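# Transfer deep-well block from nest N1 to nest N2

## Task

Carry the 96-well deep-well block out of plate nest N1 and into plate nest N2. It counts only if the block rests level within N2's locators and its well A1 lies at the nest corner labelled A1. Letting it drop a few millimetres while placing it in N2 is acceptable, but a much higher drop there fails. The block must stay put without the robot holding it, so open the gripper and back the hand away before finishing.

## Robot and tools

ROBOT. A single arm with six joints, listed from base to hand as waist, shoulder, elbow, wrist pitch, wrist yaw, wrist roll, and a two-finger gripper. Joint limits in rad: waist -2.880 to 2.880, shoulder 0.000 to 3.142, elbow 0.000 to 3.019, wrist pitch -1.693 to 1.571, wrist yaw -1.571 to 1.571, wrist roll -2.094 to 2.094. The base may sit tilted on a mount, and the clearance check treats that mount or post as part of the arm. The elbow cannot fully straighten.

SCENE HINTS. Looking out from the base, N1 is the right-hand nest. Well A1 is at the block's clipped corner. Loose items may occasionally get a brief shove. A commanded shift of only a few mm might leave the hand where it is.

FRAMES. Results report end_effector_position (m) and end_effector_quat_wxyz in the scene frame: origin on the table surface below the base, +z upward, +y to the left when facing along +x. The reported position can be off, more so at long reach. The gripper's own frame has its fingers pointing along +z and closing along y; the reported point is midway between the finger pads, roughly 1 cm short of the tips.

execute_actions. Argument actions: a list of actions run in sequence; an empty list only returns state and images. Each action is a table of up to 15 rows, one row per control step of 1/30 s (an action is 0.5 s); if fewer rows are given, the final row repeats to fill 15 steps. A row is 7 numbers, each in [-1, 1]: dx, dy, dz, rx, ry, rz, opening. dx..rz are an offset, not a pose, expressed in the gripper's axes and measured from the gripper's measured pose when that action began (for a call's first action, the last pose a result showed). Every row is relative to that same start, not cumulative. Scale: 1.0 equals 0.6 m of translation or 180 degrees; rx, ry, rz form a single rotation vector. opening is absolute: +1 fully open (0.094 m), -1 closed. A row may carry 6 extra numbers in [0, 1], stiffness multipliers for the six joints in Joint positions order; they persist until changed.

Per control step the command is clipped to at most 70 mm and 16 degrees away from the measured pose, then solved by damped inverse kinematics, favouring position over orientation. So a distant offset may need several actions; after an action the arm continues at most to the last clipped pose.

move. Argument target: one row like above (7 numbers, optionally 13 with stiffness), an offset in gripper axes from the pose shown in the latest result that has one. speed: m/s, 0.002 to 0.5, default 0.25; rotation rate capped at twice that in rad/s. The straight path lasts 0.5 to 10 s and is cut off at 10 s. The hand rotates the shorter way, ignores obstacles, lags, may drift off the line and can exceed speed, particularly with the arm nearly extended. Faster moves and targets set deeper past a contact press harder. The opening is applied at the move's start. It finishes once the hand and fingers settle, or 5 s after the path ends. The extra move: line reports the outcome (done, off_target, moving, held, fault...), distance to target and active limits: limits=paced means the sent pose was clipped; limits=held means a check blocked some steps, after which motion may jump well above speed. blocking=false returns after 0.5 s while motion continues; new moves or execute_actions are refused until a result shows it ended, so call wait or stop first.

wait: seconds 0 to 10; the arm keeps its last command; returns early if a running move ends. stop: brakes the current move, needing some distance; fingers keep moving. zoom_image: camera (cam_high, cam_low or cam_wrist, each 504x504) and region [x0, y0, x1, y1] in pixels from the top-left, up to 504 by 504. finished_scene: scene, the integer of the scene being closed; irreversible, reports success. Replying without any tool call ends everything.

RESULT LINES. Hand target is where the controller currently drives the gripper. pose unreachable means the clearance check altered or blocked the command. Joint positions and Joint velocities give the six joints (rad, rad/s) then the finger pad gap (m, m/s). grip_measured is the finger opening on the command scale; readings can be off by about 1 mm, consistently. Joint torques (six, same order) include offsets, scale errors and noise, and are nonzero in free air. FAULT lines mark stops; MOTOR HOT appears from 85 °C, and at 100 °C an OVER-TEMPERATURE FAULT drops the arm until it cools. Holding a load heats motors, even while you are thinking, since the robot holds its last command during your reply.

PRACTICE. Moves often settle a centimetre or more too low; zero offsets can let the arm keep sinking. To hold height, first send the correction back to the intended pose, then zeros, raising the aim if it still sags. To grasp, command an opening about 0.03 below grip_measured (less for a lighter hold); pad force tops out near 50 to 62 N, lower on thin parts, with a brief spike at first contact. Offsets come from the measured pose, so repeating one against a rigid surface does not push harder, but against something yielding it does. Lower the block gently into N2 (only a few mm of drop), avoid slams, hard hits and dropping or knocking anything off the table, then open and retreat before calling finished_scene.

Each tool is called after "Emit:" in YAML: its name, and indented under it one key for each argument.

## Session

Emit:
execute_actions:
  actions: []

Scene clock: 0.00 s.
end_effector_position=(+0.8902, +0.4122, +0.2592) grip_measured=+1.000 end_effector_quat_wxyz=(+0.527, +0.208, +0.726, +0.390)
Joint positions: [ 0.317  2.139  1.995  0.325 -0.138  1.641  0.094]
Joint velocities: [ 0.015 -0.015  0.007  0.017  0.037  0.007  0.   ]
Joint torques (N m, as the arm reports them, + toward a larger angle): no reading
Hand target: +0.890, +0.423, +0.276; +0.532, +0.198, +0.720, +0.400
Joint stiffness scale: [1. 1. 1. 1. 1. 1.]

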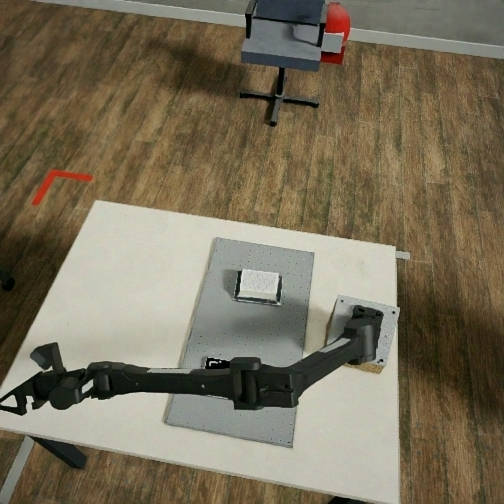

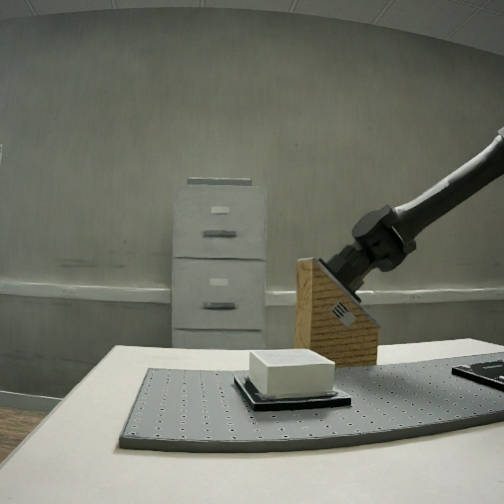

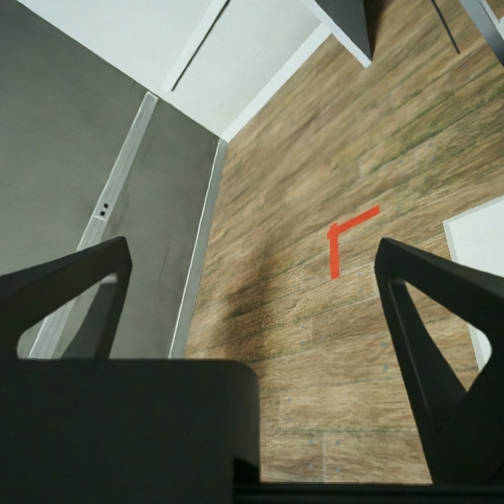

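Emit:
zoom_image:
  camera: "cam_high"
  region: [220, 255, 300, 320]

Emit:
zoom_image:
  camera: "cam_high"
  region: [155, 225, 325, 455]

Region (220, 255, 300, 320) of cam_high's 504x504 image, scaled by 6.300, with more detail than that image has; it fills the top 410 rows of this view, and the rest is white.

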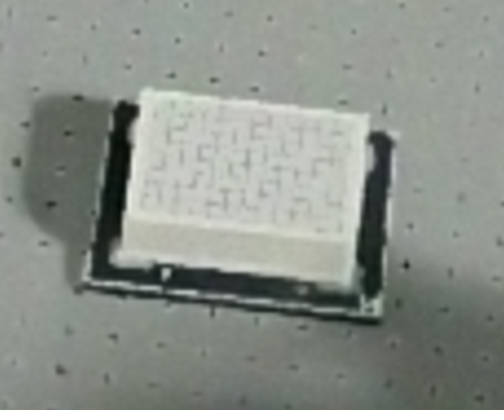

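Region (155, 225, 325, 455) of cam_high's 504x504 image, scaled by 2.191, with more detail than that image has; it fills the left 373 columns of this view, and the rest is white.

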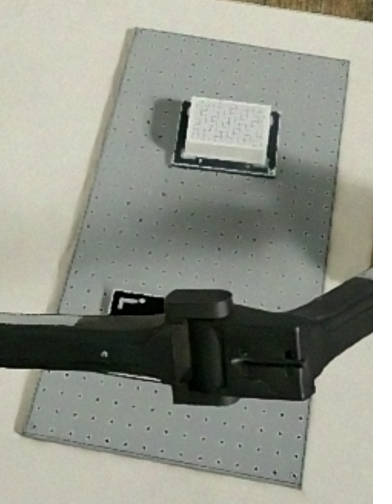

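Emit:
move:
  target: [-0.2387, -0.483, -0.976, 0.2615, 0.3804, -0.1642, 1]
  speed: 0.35

Emit:
zoom_image:
  camera: "cam_high"
  region: [190, 345, 270, 410]

Scene clock: 7.03 s.
end_effector_position=(+0.4136, -0.0692, +0.1869) grip_measured=+1.000 end_effector_quat_wxyz=(-0.012, -0.025, +1.000, +0.008)
Joint positions: [-0.348  1.935  1.135 -1.168 -0.693 -0.666  0.094]
Joint velocities: [-0.015  0.005  0.002 -0.002  0.007 -0.007  0.   ]
Joint torques (N m, as the arm reports them, + toward a larger angle): [ -9.8  -10.01  10.54  -0.4   -0.07  -0.09]
Hand target: +0.429, -0.069, +0.200; -0.002, -0.038, +0.999, +0.002
Off the commanded pose: 0.022 m, 2 deg.
Joint stiffness scale: [1. 1. 1. 1. 1. 1.]
move: off_target

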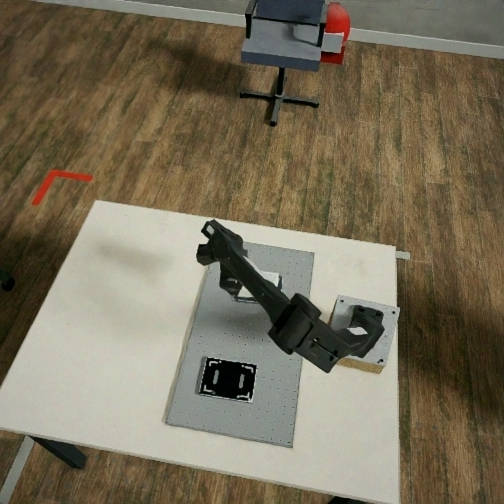

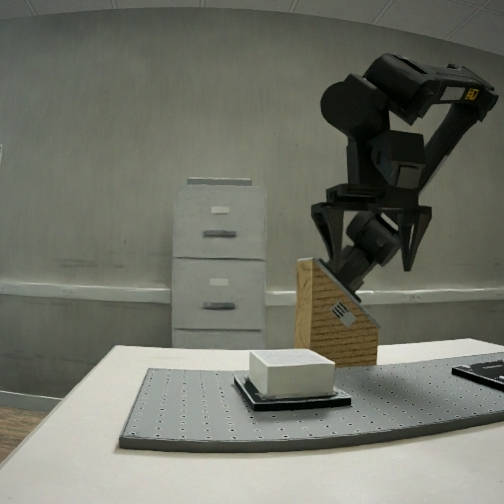

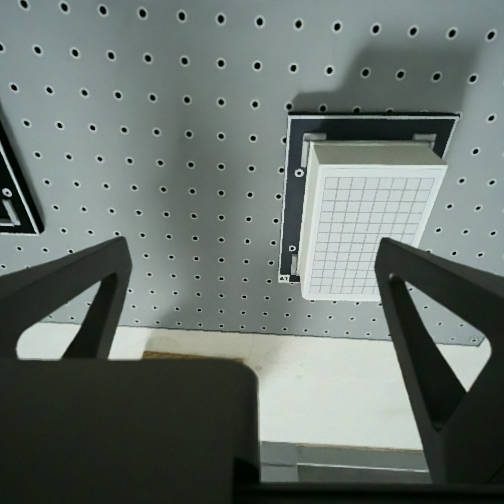

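Region (190, 345, 270, 410) of cam_high's 504x504 image, scaled by 6.300, with more detail than that image has; it fills the top 410 rows of this view, and the rest is white.

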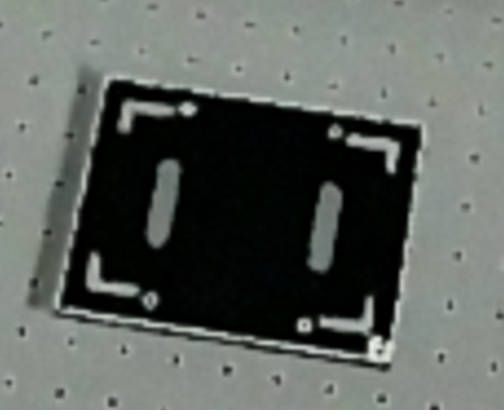

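Emit:
zoom_image:
  camera: "cam_wrist"
  region: [260, 90, 480, 310]

Region (260, 90, 480, 310) of cam_wrist's 504x504 image, scaled by 2.291, with more detail than that image has.

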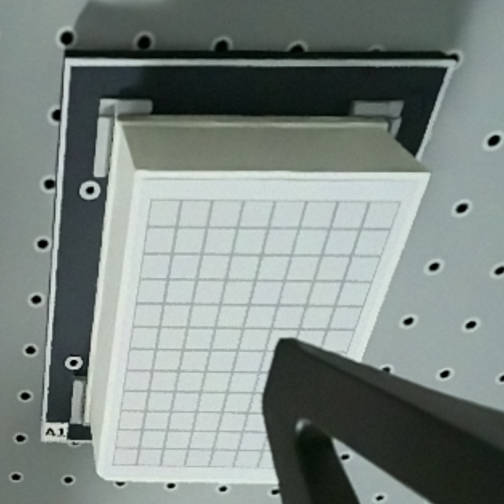

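Emit:
move:
  target: [0.1237, -0.1427, 0.1538, 0.0045, -0.0057, 0.0048, 1]
  speed: 0.2

Emit:
zoom_image:
  camera: "cam_wrist"
  region: [90, 20, 420, 350]

Scene clock: 10.53 s.
end_effector_position=(+0.3397, -0.1513, +0.0921) grip_measured=+1.000 end_effector_quat_wxyz=(-0.012, -0.012, +1.000, +0.006)
Joint positions: [-0.407  2.143  0.95  -0.816 -0.666 -0.707  0.094]
Joint velocities: [-0.015 -0.005  0.007 -0.007  0.007  0.051  0.   ]
Joint torques (N m, as the arm reports them, + toward a larger angle): [ -9.17 -10.29   5.08   1.13  -0.04  -0.08]
Hand target: +0.341, -0.156, +0.095; -0.003, -0.017, +1.000, +0.002
Off the commanded pose: 0.007 m, 1 deg.
Joint stiffness scale: [1. 1. 1. 1. 1. 1.]
move: done

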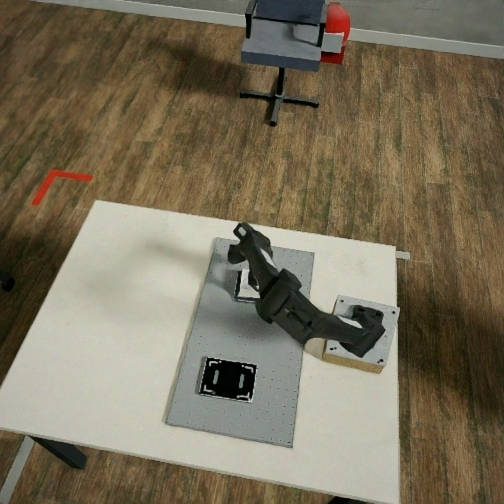

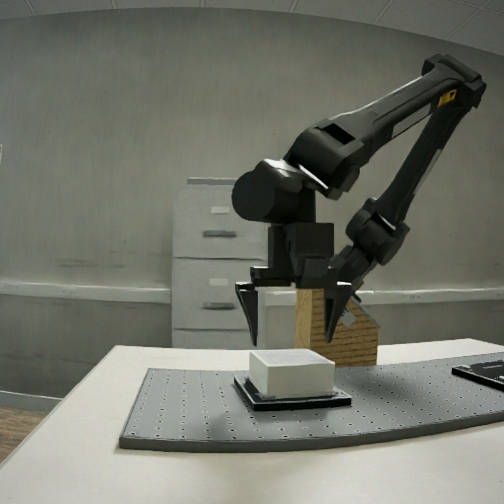

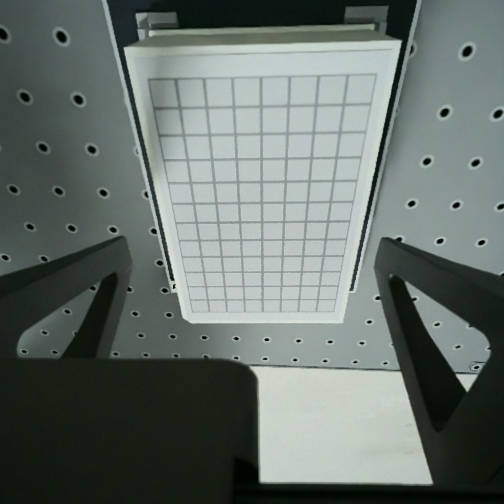

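Region (90, 20, 420, 350) of cam_wrist's 504x504 image, scaled by 1.527, with more detail than that image has.

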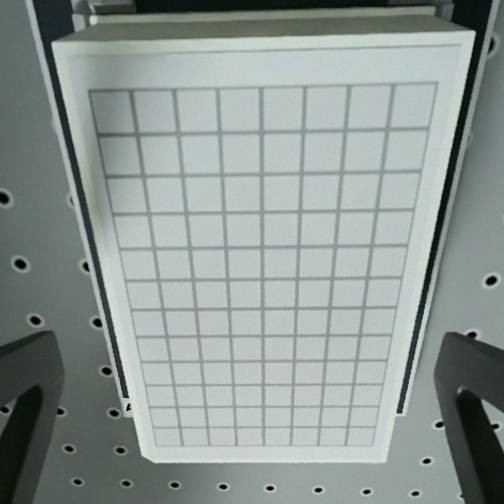

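Emit:
move:
  target: [-0.0017, -0.0077, 0.085, 0.0025, -0.005, -0.0064, 1]
  speed: 0.07

Emit:
zoom_image:
  camera: "cam_low"
  region: [210, 290, 370, 420]

Scene clock: 12.80 s.
end_effector_position=(+0.3419, -0.1549, +0.0467) grip_measured=+1.000 end_effector_quat_wxyz=(-0.004, -0.024, +1.000, +0.002)
Joint positions: [-0.337  2.213  0.917 -0.635 -0.697 -0.633  0.094]
Joint velocities: [-0.005 -0.024  0.017 -0.002  0.051 -0.007  0.   ]
Joint torques (N m, as the arm reports them, + toward a larger angle): [ -7.91 -10.07   3.73   1.09  -0.14   0.12]
Hand target: +0.339, -0.155, +0.041; -0.004, -0.022, +1.000, +0.002
Off the commanded pose: 0.006 m, 0 deg.
Joint stiffness scale: [1. 1. 1. 1. 1. 1.]
move: done

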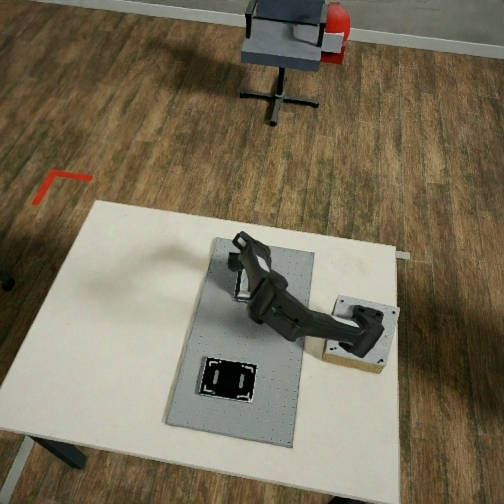

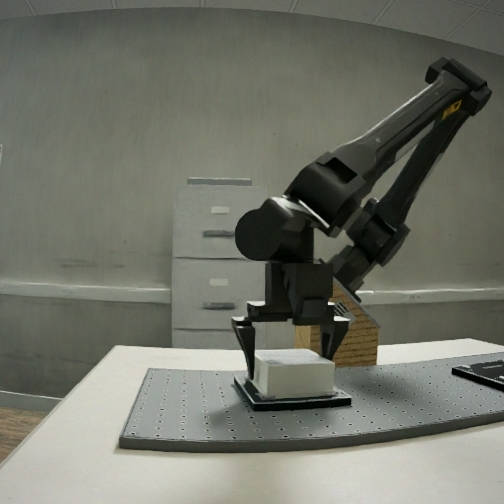

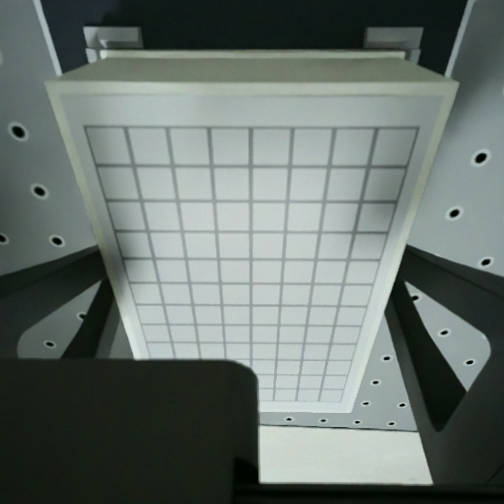

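Region (210, 290, 370, 420) of cam_low's 504x504 image, scaled by 3.150, with more detail than that image has; it fills the top 410 rows of this view, and the rest is white.

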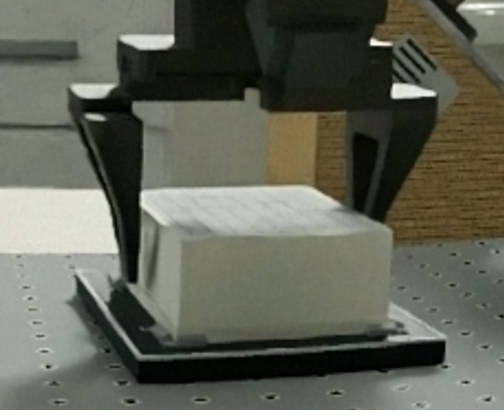

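Emit:
execute_actions:
  actions:
    - [[0,0,0,0,0,0,0.94],[0,0,0,0,0,0,0.89],[0,0,0,0,0,0,0.85],[0,0,0,0,0,0,0.82],[0,0,0,0,0,0,0.80],[0,0,0,0,0,0,0.79],[0,0,0,0,0,0,0.78],[0,0,0,0,0,0,0.77],[0,0,0,0,0,0,0.76],[0,0,0,0,0,0,0.75],[-0.004,-0.001,-0.003,0.0009,-0.0016,-0.0008,0.74],[-0.008,-0.002,-0.0065,0.0018,-0.0032,-0.0016,0.73],[-0.012,-0.0033,-0.01,0.0027,-0.0047,-0.0025,0.72],[-0.016,-0.0044,-0.013,0.0036,-0.0063,-0.0033,0.71],[-0.0196,-0.0055,-0.016,0.0045,-0.0079,-0.0041,0.705]]

Emit:
zoom_image:
  camera: "cam_wrist"
  region: [60, 0, 180, 80]

Emit:
zoom_image:
  camera: "cam_wrist"
  region: [330, 0, 450, 80]

Scene clock: 15.47 s.
end_effector_position=(+0.3420, -0.1549, +0.0467) grip_measured=+0.750 end_effector_quat_wxyz=(-0.003, -0.024, +1.000, +0.002)
Joint positions: [-0.337  2.213  0.917 -0.635 -0.697 -0.631  0.082]
Joint velocities: [-0.005 -0.005 -0.007  0.002  0.051  0.007 -0.   ]
Joint torques (N m, as the arm reports them, + toward a larger angle): [ -9.48 -12.4    5.71   0.51  -0.03   0.02]
Hand target: +0.354, -0.158, +0.056; +0.009, -0.031, +0.999, -0.005
Off the commanded pose: 0.016 m, 2 deg.
Joint stiffness scale: [1. 1. 1. 1. 1. 1.]

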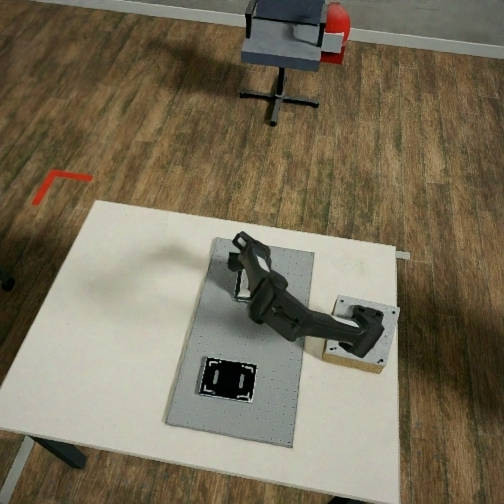

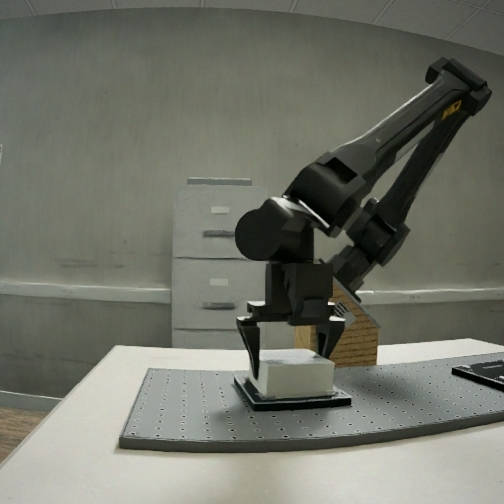

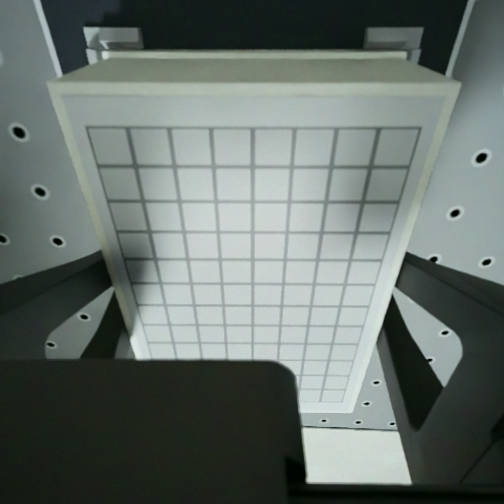

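Region (60, 0, 180, 80) of cam_wrist's 504x504 image, scaled by 4.200, with more detail than that image has.

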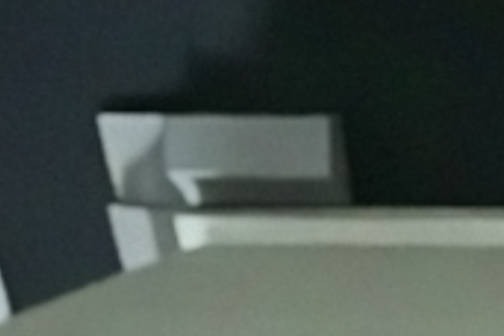

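Region (330, 0, 450, 80) of cam_wrist's 504x504 image, scaled by 4.200, with more detail than that image has.

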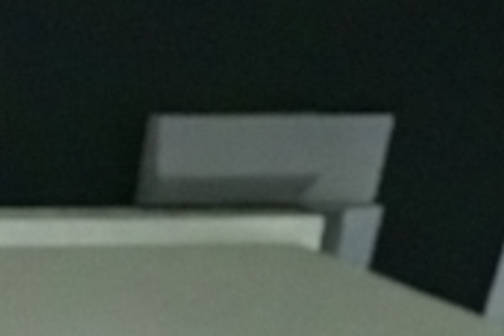

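Emit:
execute_actions:
  actions:
    - [[-0.026,-0.0073,-0.0215,0.006,-0.0105,-0.0055,0.705],[-0.033,-0.0091,-0.027,0.0074,-0.0132,-0.0068,0.705],[-0.0392,-0.0109,-0.0323,0.0089,-0.0158,-0.0082,0.705],[-0.0392,-0.0109,-0.035,0.0089,-0.0158,-0.0082,0.705],[-0.0392,-0.0109,-0.038,0.0089,-0.0158,-0.0082,0.705],[-0.0392,-0.0109,-0.042,0.0089,-0.0158,-0.0082,0.705],[-0.0392,-0.0109,-0.046,0.0089,-0.0158,-0.0082,0.705],[-0.0392,-0.0109,-0.051,0.0089,-0.0158,-0.0082,0.705],[-0.0392,-0.0109,-0.056,0.0089,-0.0158,-0.0082,0.705],[-0.0392,-0.0109,-0.061,0.0089,-0.0158,-0.0082,0.705],[-0.0392,-0.0109,-0.066,0.0089,-0.0158,-0.0082,0.705],[-0.0392,-0.0109,-0.071,0.0089,-0.0158,-0.0082,0.705],[-0.0392,-0.0109,-0.076,0.0089,-0.0158,-0.0082,0.705],[-0.0392,-0.0109,-0.081,0.0089,-0.0158,-0.0082,0.705],[-0.0392,-0.0109,-0.085,0.0089,-0.0158,-0.0082,0.705]]

Emit:
wait:
  seconds: 0.3

Scene clock: 17.43 s.
end_effector_position=(+0.3419, -0.1545, +0.0698) grip_measured=+0.750 end_effector_quat_wxyz=(-0.000, -0.018, +1.000, +0.001)
Joint positions: [-0.376  2.173  0.924 -0.704 -0.685 -0.66   0.082]
Joint velocities: [-0.181 -0.161  0.066 -0.261  0.051 -0.066 -0.   ]
Joint torques (N m, as the arm reports them, + toward a larger angle): [ -9.9  -13.13   8.51  -0.19  -0.01  -0.09]
Hand target: +0.365, -0.160, +0.097; +0.022, -0.036, +0.999, -0.013
Off the commanded pose: 0.037 m, 4 deg.
Joint stiffness scale: [1. 1. 1. 1. 1. 1.]

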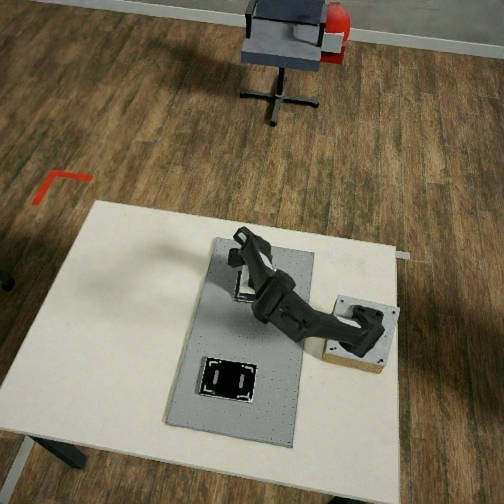

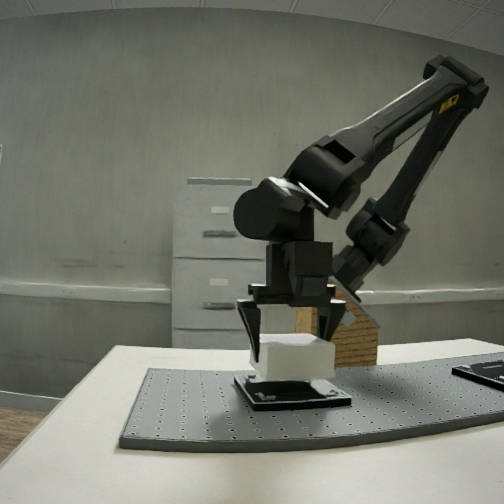

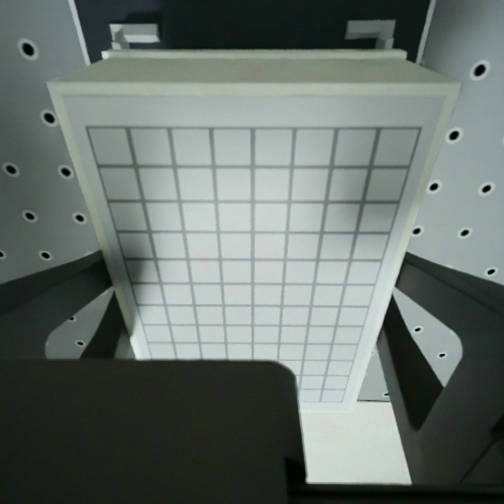

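Scene clock: 17.73 s.
end_effector_position=(+0.3472, -0.1560, +0.0808) grip_measured=+0.750 end_effector_quat_wxyz=(+0.007, -0.024, +1.000, -0.003)
Joint positions: [-0.391  2.156  0.934 -0.721 -0.683 -0.678  0.082]
Joint velocities: [-0.015 -0.005 -0.012 -0.022  0.051  0.066  0.   ]
Joint torques (N m, as the arm reports them, + toward a larger angle): [ -9.3  -12.05   8.28   0.05   0.01  -0.08]
Hand target: +0.365, -0.160, +0.097; +0.022, -0.036, +0.999, -0.013
Off the commanded pose: 0.026 m, 2 deg.
Joint stiffness scale: [1. 1. 1. 1. 1. 1.]
wait: 0.30 s; no rest

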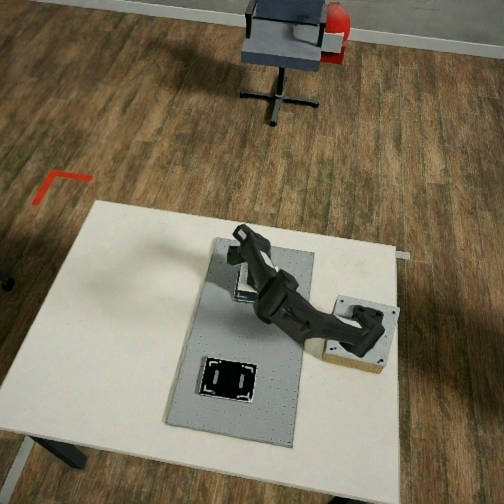

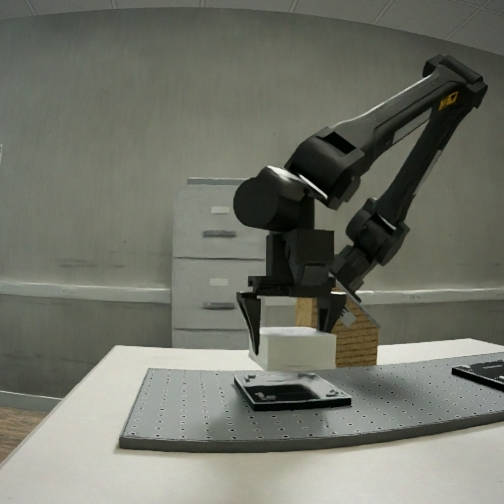

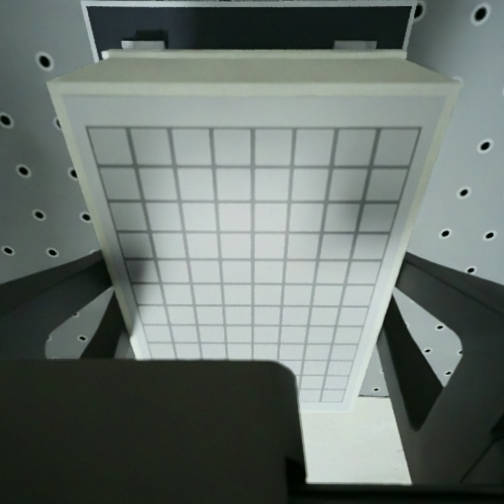

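Emit:
move:
  target: [-0.112, 0.5885, -0.036, -0.0045, -0.0016, 0.0057, 0.705]
  speed: 0.25

Emit:
zoom_image:
  camera: "cam_wrist"
  region: [70, 0, 250, 80]

Emit:
zoom_image:
  camera: "cam_wrist"
  region: [260, 0, 440, 80]

Scene clock: 20.67 s.
end_effector_position=(+0.3902, +0.1910, +0.0924) grip_measured=+0.750 end_effector_quat_wxyz=(+0.002, -0.015, +1.000, +0.003)
Joint positions: [ 0.247  1.473  0.887 -0.795 -0.754  0.181  0.082]
Joint velocities: [-0.015  0.005  0.002 -0.012  0.095  0.037 -0.001]
Joint torques (N m, as the arm reports them, + toward a larger angle): [ -7.25 -10.44   7.49  -0.33   0.05   0.12]
Hand target: +0.399, +0.198, +0.102; +0.011, -0.015, +1.000, +0.003
Off the commanded pose: 0.015 m, 1 deg.
Joint stiffness scale: [1. 1. 1. 1. 1. 1.]
move: off_target

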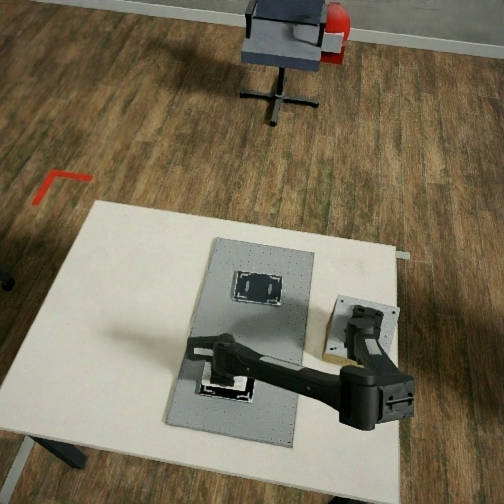

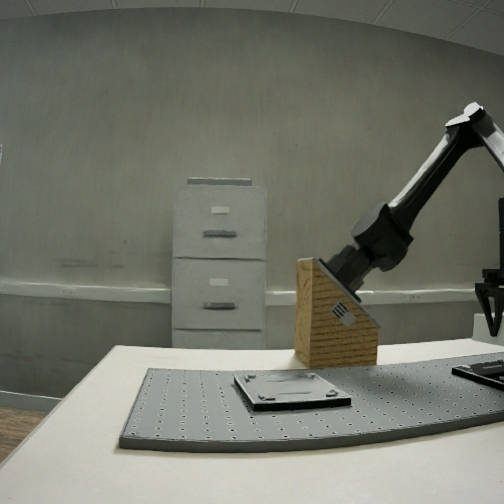

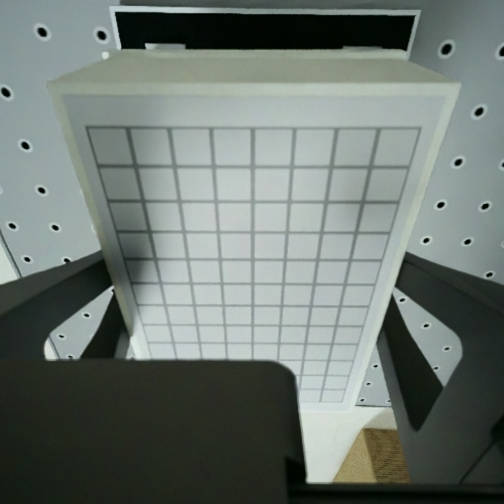

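Region (70, 0, 250, 80) of cam_wrist's 504x504 image, scaled by 2.800, with more detail than that image has.

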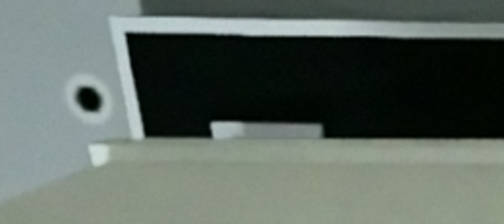

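Region (260, 0, 440, 80) of cam_wrist's 504x504 image, scaled by 2.800, with more detail than that image has.

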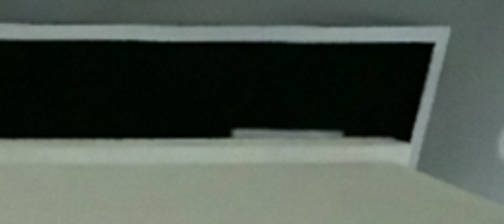

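Emit:
move:
  target: [0.0123, -0.0097, 0.0607, 0.0013, 0.0, 0.0054, 0.705]
  speed: 0.07

Emit:
zoom_image:
  camera: "cam_wrist"
  region: [60, 0, 180, 80]

Emit:
zoom_image:
  camera: "cam_wrist"
  region: [330, 0, 450, 80]

Scene clock: 23.57 s.
end_effector_position=(+0.3814, +0.1857, +0.0580) grip_measured=+0.750 end_effector_quat_wxyz=(-0.002, -0.008, +1.000, +0.000)
Joint positions: [ 0.303  1.51   0.836 -0.666 -0.739  0.263  0.082]
Joint velocities: [ 0.005  0.015  0.002 -0.002  0.051  0.066 -0.001]
Joint torques (N m, as the arm reports them, + toward a larger angle): [-7.67 -9.53  4.33  1.16  0.09  0.1 ]
Hand target: +0.383, +0.185, +0.056; +0.002, -0.007, +1.000, +0.000
Off the commanded pose: 0.003 m, 0 deg.
Joint stiffness scale: [1. 1. 1. 1. 1. 1.]
move: done

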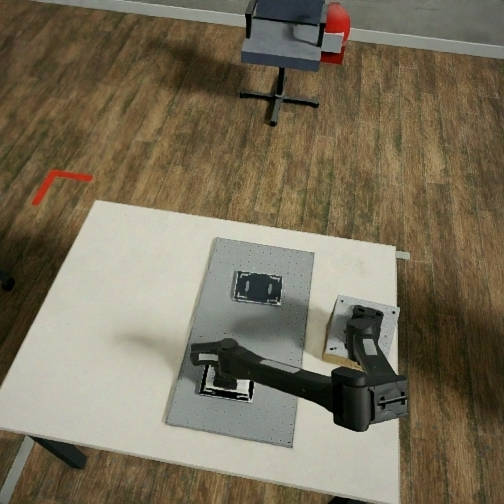

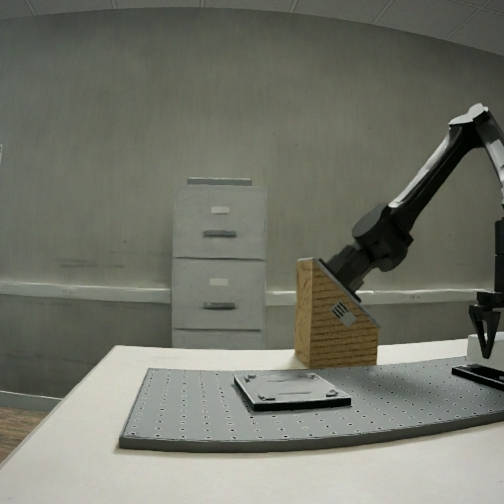

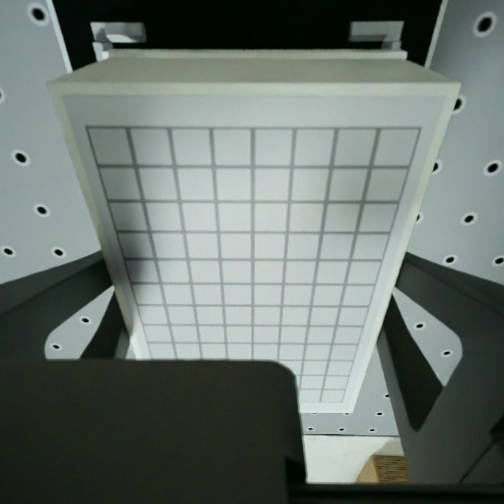

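Region (60, 0, 180, 80) of cam_wrist's 504x504 image, scaled by 4.200, with more detail than that image has.

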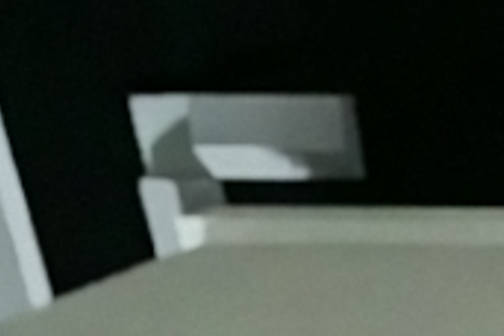

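Region (330, 0, 450, 80) of cam_wrist's 504x504 image, scaled by 4.200, with more detail than that image has.

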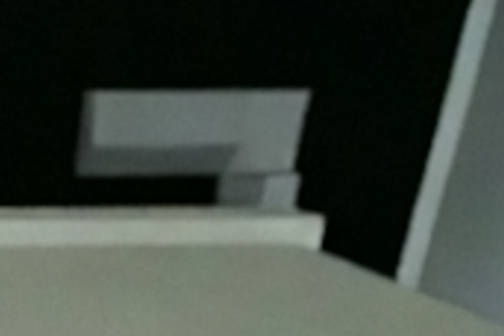

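Emit:
execute_actions:
  actions:
    - [[-0.0034,-0.0002,0.0045,-0.0003,-0.0025,0.0007,0.705],[-0.0039,0.0005,0.0058,-0.0004,-0.0026,0.0004,0.705],[-0.0045,0.0011,0.007,-0.0004,-0.0026,0.0001,0.705],[-0.0051,0.0017,0.0082,-0.0004,-0.0027,-0.0002,0.705],[-0.0056,0.0024,0.0095,-0.0005,-0.0027,-0.0005,0.705],[-0.0062,0.003,0.0107,-0.0005,-0.0028,-0.0008,0.705]]

Emit:
zoom_image:
  camera: "cam_wrist"
  region: [60, 0, 180, 80]

Emit:
zoom_image:
  camera: "cam_wrist"
  region: [330, 0, 450, 80]

Scene clock: 26.80 s.
end_effector_position=(+0.3826, +0.1882, +0.0547) grip_measured=+0.750 end_effector_quat_wxyz=(-0.000, -0.009, +1.000, +0.001)
Joint positions: [ 0.312  1.513  0.836 -0.65  -0.737  0.278  0.082]
Joint velocities: [ 0.015  0.005  0.017  0.012 -0.022  0.007  0.   ]
Joint torques (N m, as the arm reports them, + toward a larger angle): [-7.14 -9.07  4.62  1.2   0.09  0.16]
Hand target: +0.385, +0.188, +0.052; +0.002, -0.009, +1.000, +0.001
Off the commanded pose: 0.004 m, 0 deg.
Joint stiffness scale: [1. 1. 1. 1. 1. 1.]

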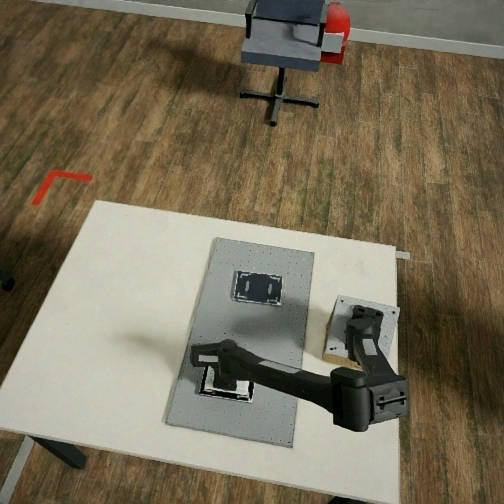

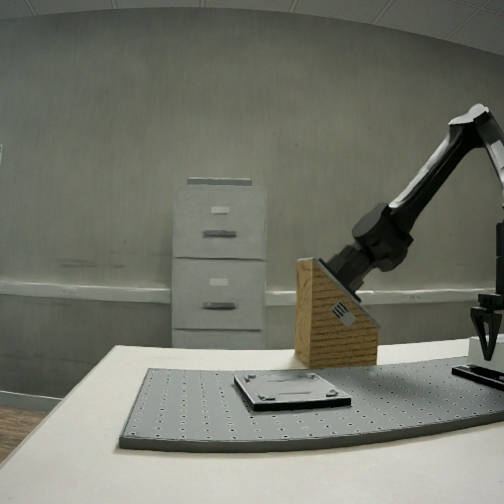

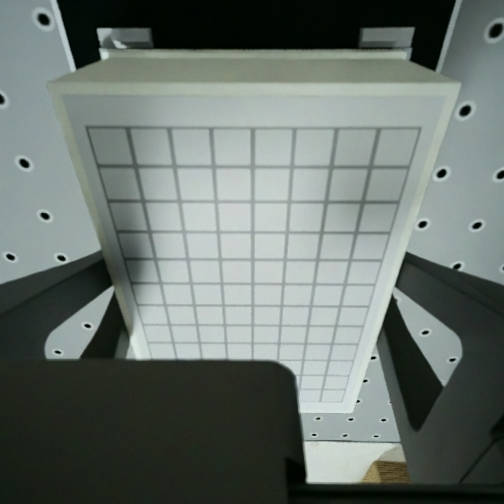

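Region (60, 0, 180, 80) of cam_wrist's 504x504 image, scaled by 4.200, with more detail than that image has.

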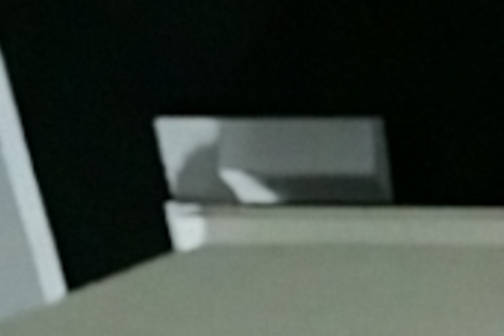

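Region (330, 0, 450, 80) of cam_wrist's 504x504 image, scaled by 4.200, with more detail than that image has.

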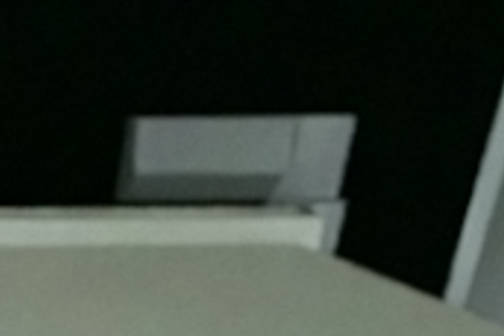

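Emit:
execute_actions:
  actions:
    - [[-0.0042,-0.001,0.0063,0.0001,-0.0013,0,0.705],[-0.0042,-0.0011,0.0075,0.0001,-0.0011,0,0.705],[-0.0042,-0.0011,0.0086,0.0002,-0.0009,0,0.705],[-0.0042,-0.0012,0.0097,0.0002,-0.0007,0,0.705],[-0.0042,-0.0012,0.0109,0.0003,-0.0005,0,0.705],[-0.0042,-0.0012,0.012,0.0004,-0.0003,0,0.705],[-0.0042,-0.0013,0.0131,0.0004,-0.0001,0,0.705],[-0.0042,-0.0013,0.0142,0.0005,0.0001,0,0.705],[-0.0042,-0.0014,0.0154,0.0005,0.0003,0,0.705],[-0.0042,-0.0014,0.0165,0.0006,0.0005,0,0.705]]

Emit:
zoom_image:
  camera: "cam_wrist"
  region: [60, 0, 180, 80]

Emit:
zoom_image:
  camera: "cam_wrist"
  region: [330, 0, 450, 80]

Emit:
zoom_image:
  camera: "cam_low"
  region: [434, 330, 504, 400]

Scene clock: 28.67 s.
end_effector_position=(+0.3822, +0.1873, +0.0477) grip_measured=+0.750 end_effector_quat_wxyz=(-0.004, -0.008, +1.000, -0.000)
Joint positions: [ 0.323  1.529  0.836 -0.636 -0.735  0.286  0.082]
Joint velocities: [-0.015  0.005  0.002  0.007 -0.022  0.022  0.   ]
Joint torques (N m, as the arm reports them, + toward a larger angle): [-7.06 -9.72  4.54  1.18  0.1   0.16]
Hand target: +0.385, +0.187, +0.045; -0.001, -0.009, +1.000, +0.000
Off the commanded pose: 0.004 m, 0 deg.
Joint stiffness scale: [1. 1. 1. 1. 1. 1.]

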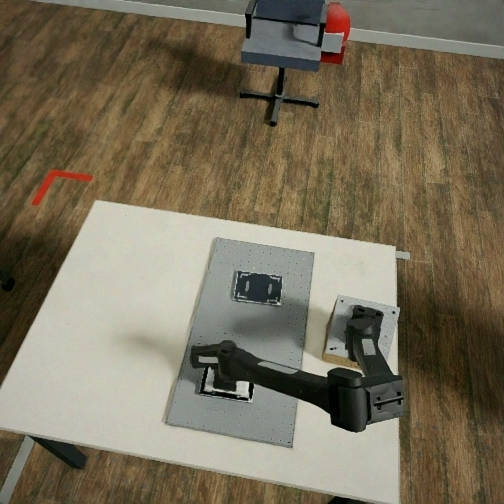

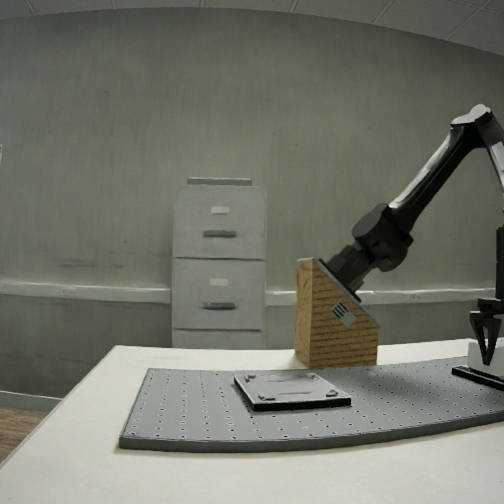

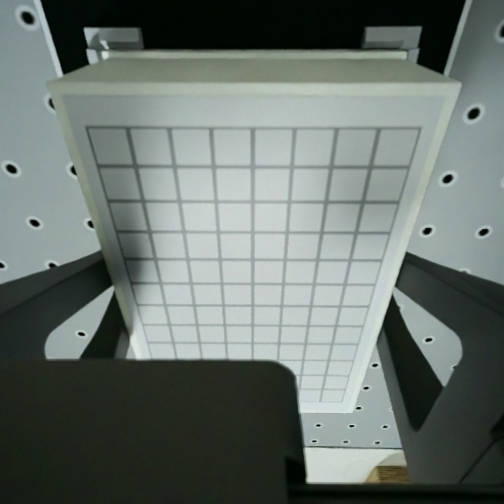

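Region (60, 0, 180, 80) of cam_wrist's 504x504 image, scaled by 4.200, with more detail than that image has.

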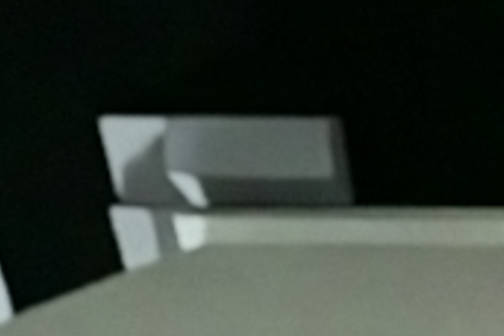

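Region (330, 0, 450, 80) of cam_wrist's 504x504 image, scaled by 4.200, with more detail than that image has.

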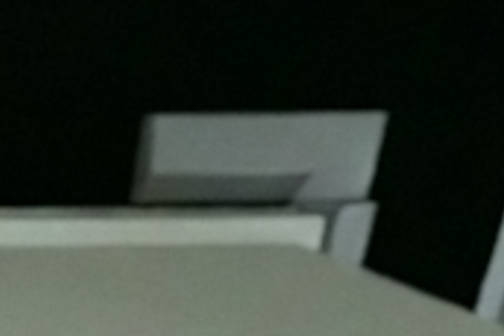

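Region (434, 330, 504, 400) of cam_low's 504x504 image, scaled by 7.200, with more detail than that image has.

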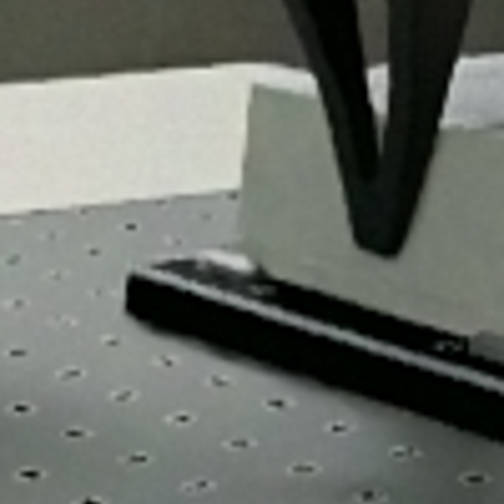

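Emit:
execute_actions:
  actions:
    - [[-0.003,0,0.003,0,-0.001,0,0.72],[-0.002,0,0.002,0,-0.001,0,0.735],[-0.001,0,0.001,0,0,0,0.745],[0,0,0,0,0,0,0.755],[0,0,0,0,0,0,0.77],[0,0,0,0,0,0,0.8],[0,0,0,0,0,0,0.85],[0,0,0,0,0,0,0.9],[0,0,0,0,0,0,0.95],[0,0,0,0,0,0,1],[-0.003,0.002,-0.0026,-0.0003,-0.0013,-0.0007,1],[-0.006,0.004,-0.005,-0.0005,-0.0026,-0.0014,1],[-0.0085,0.006,-0.0077,-0.0008,-0.0039,-0.0021,1],[-0.011,0.008,-0.0103,-0.0011,-0.0052,-0.0028,1],[-0.014,0.01,-0.013,-0.0013,-0.0065,-0.0035,1]]

Emit:
zoom_image:
  camera: "cam_wrist"
  region: [60, 0, 180, 80]

Emit:
zoom_image:
  camera: "cam_wrist"
  region: [330, 0, 450, 80]

Emit:
zoom_image:
  camera: "cam_low"
  region: [434, 330, 504, 400]

Scene clock: 30.70 s.
end_effector_position=(+0.3822, +0.1873, +0.0477) grip_measured=+1.000 end_effector_quat_wxyz=(-0.004, -0.008, +1.000, -0.000)
Joint positions: [ 0.323  1.529  0.836 -0.636 -0.735  0.286  0.094]
Joint velocities: [-0.005 -0.005 -0.012  0.002  0.007 -0.007  0.   ]
Joint torques (N m, as the arm reports them, + toward a larger angle): [ -7.4  -10.74   5.7    0.16   0.01  -0.04]
Hand target: +0.390, +0.193, +0.055; +0.006, -0.013, +1.000, +0.002
Off the commanded pose: 0.013 m, 1 deg.
Joint stiffness scale: [1. 1. 1. 1. 1. 1.]

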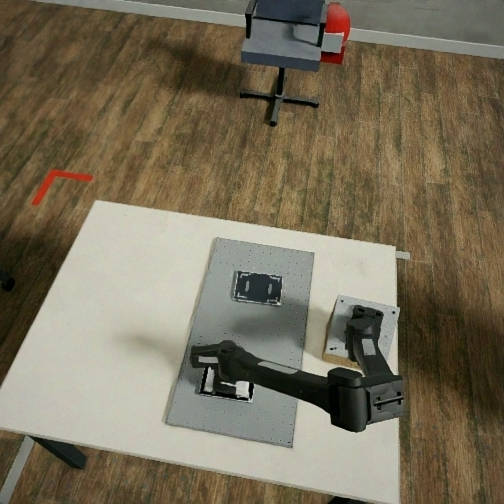

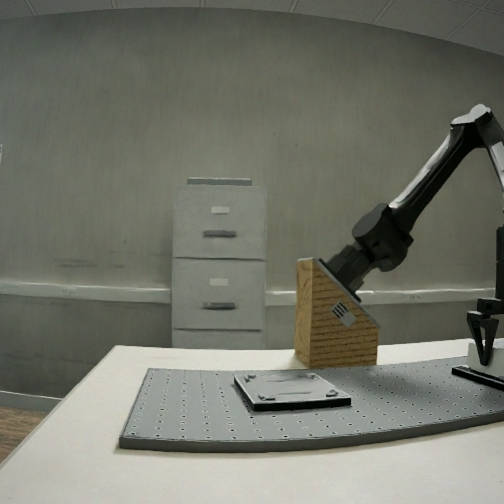

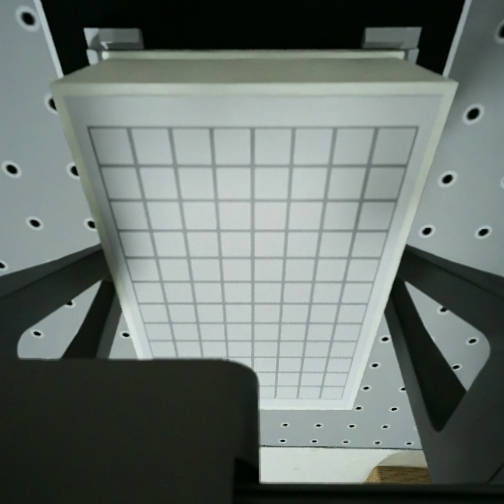

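Region (60, 0, 180, 80) of cam_wrist's 504x504 image, scaled by 4.200, with more detail than that image has.

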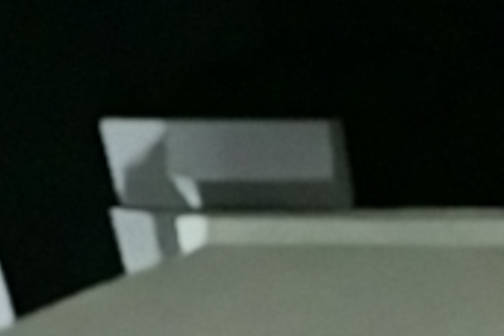

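Region (330, 0, 450, 80) of cam_wrist's 504x504 image, scaled by 4.200, with more detail than that image has.

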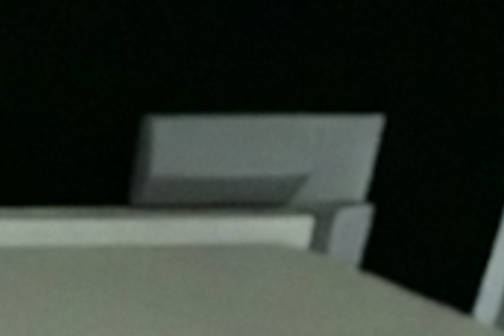

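Region (434, 330, 504, 400) of cam_low's 504x504 image, scaled by 7.200, with more detail than that image has.

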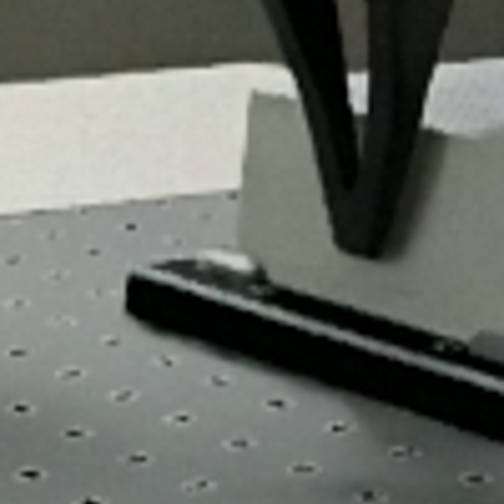

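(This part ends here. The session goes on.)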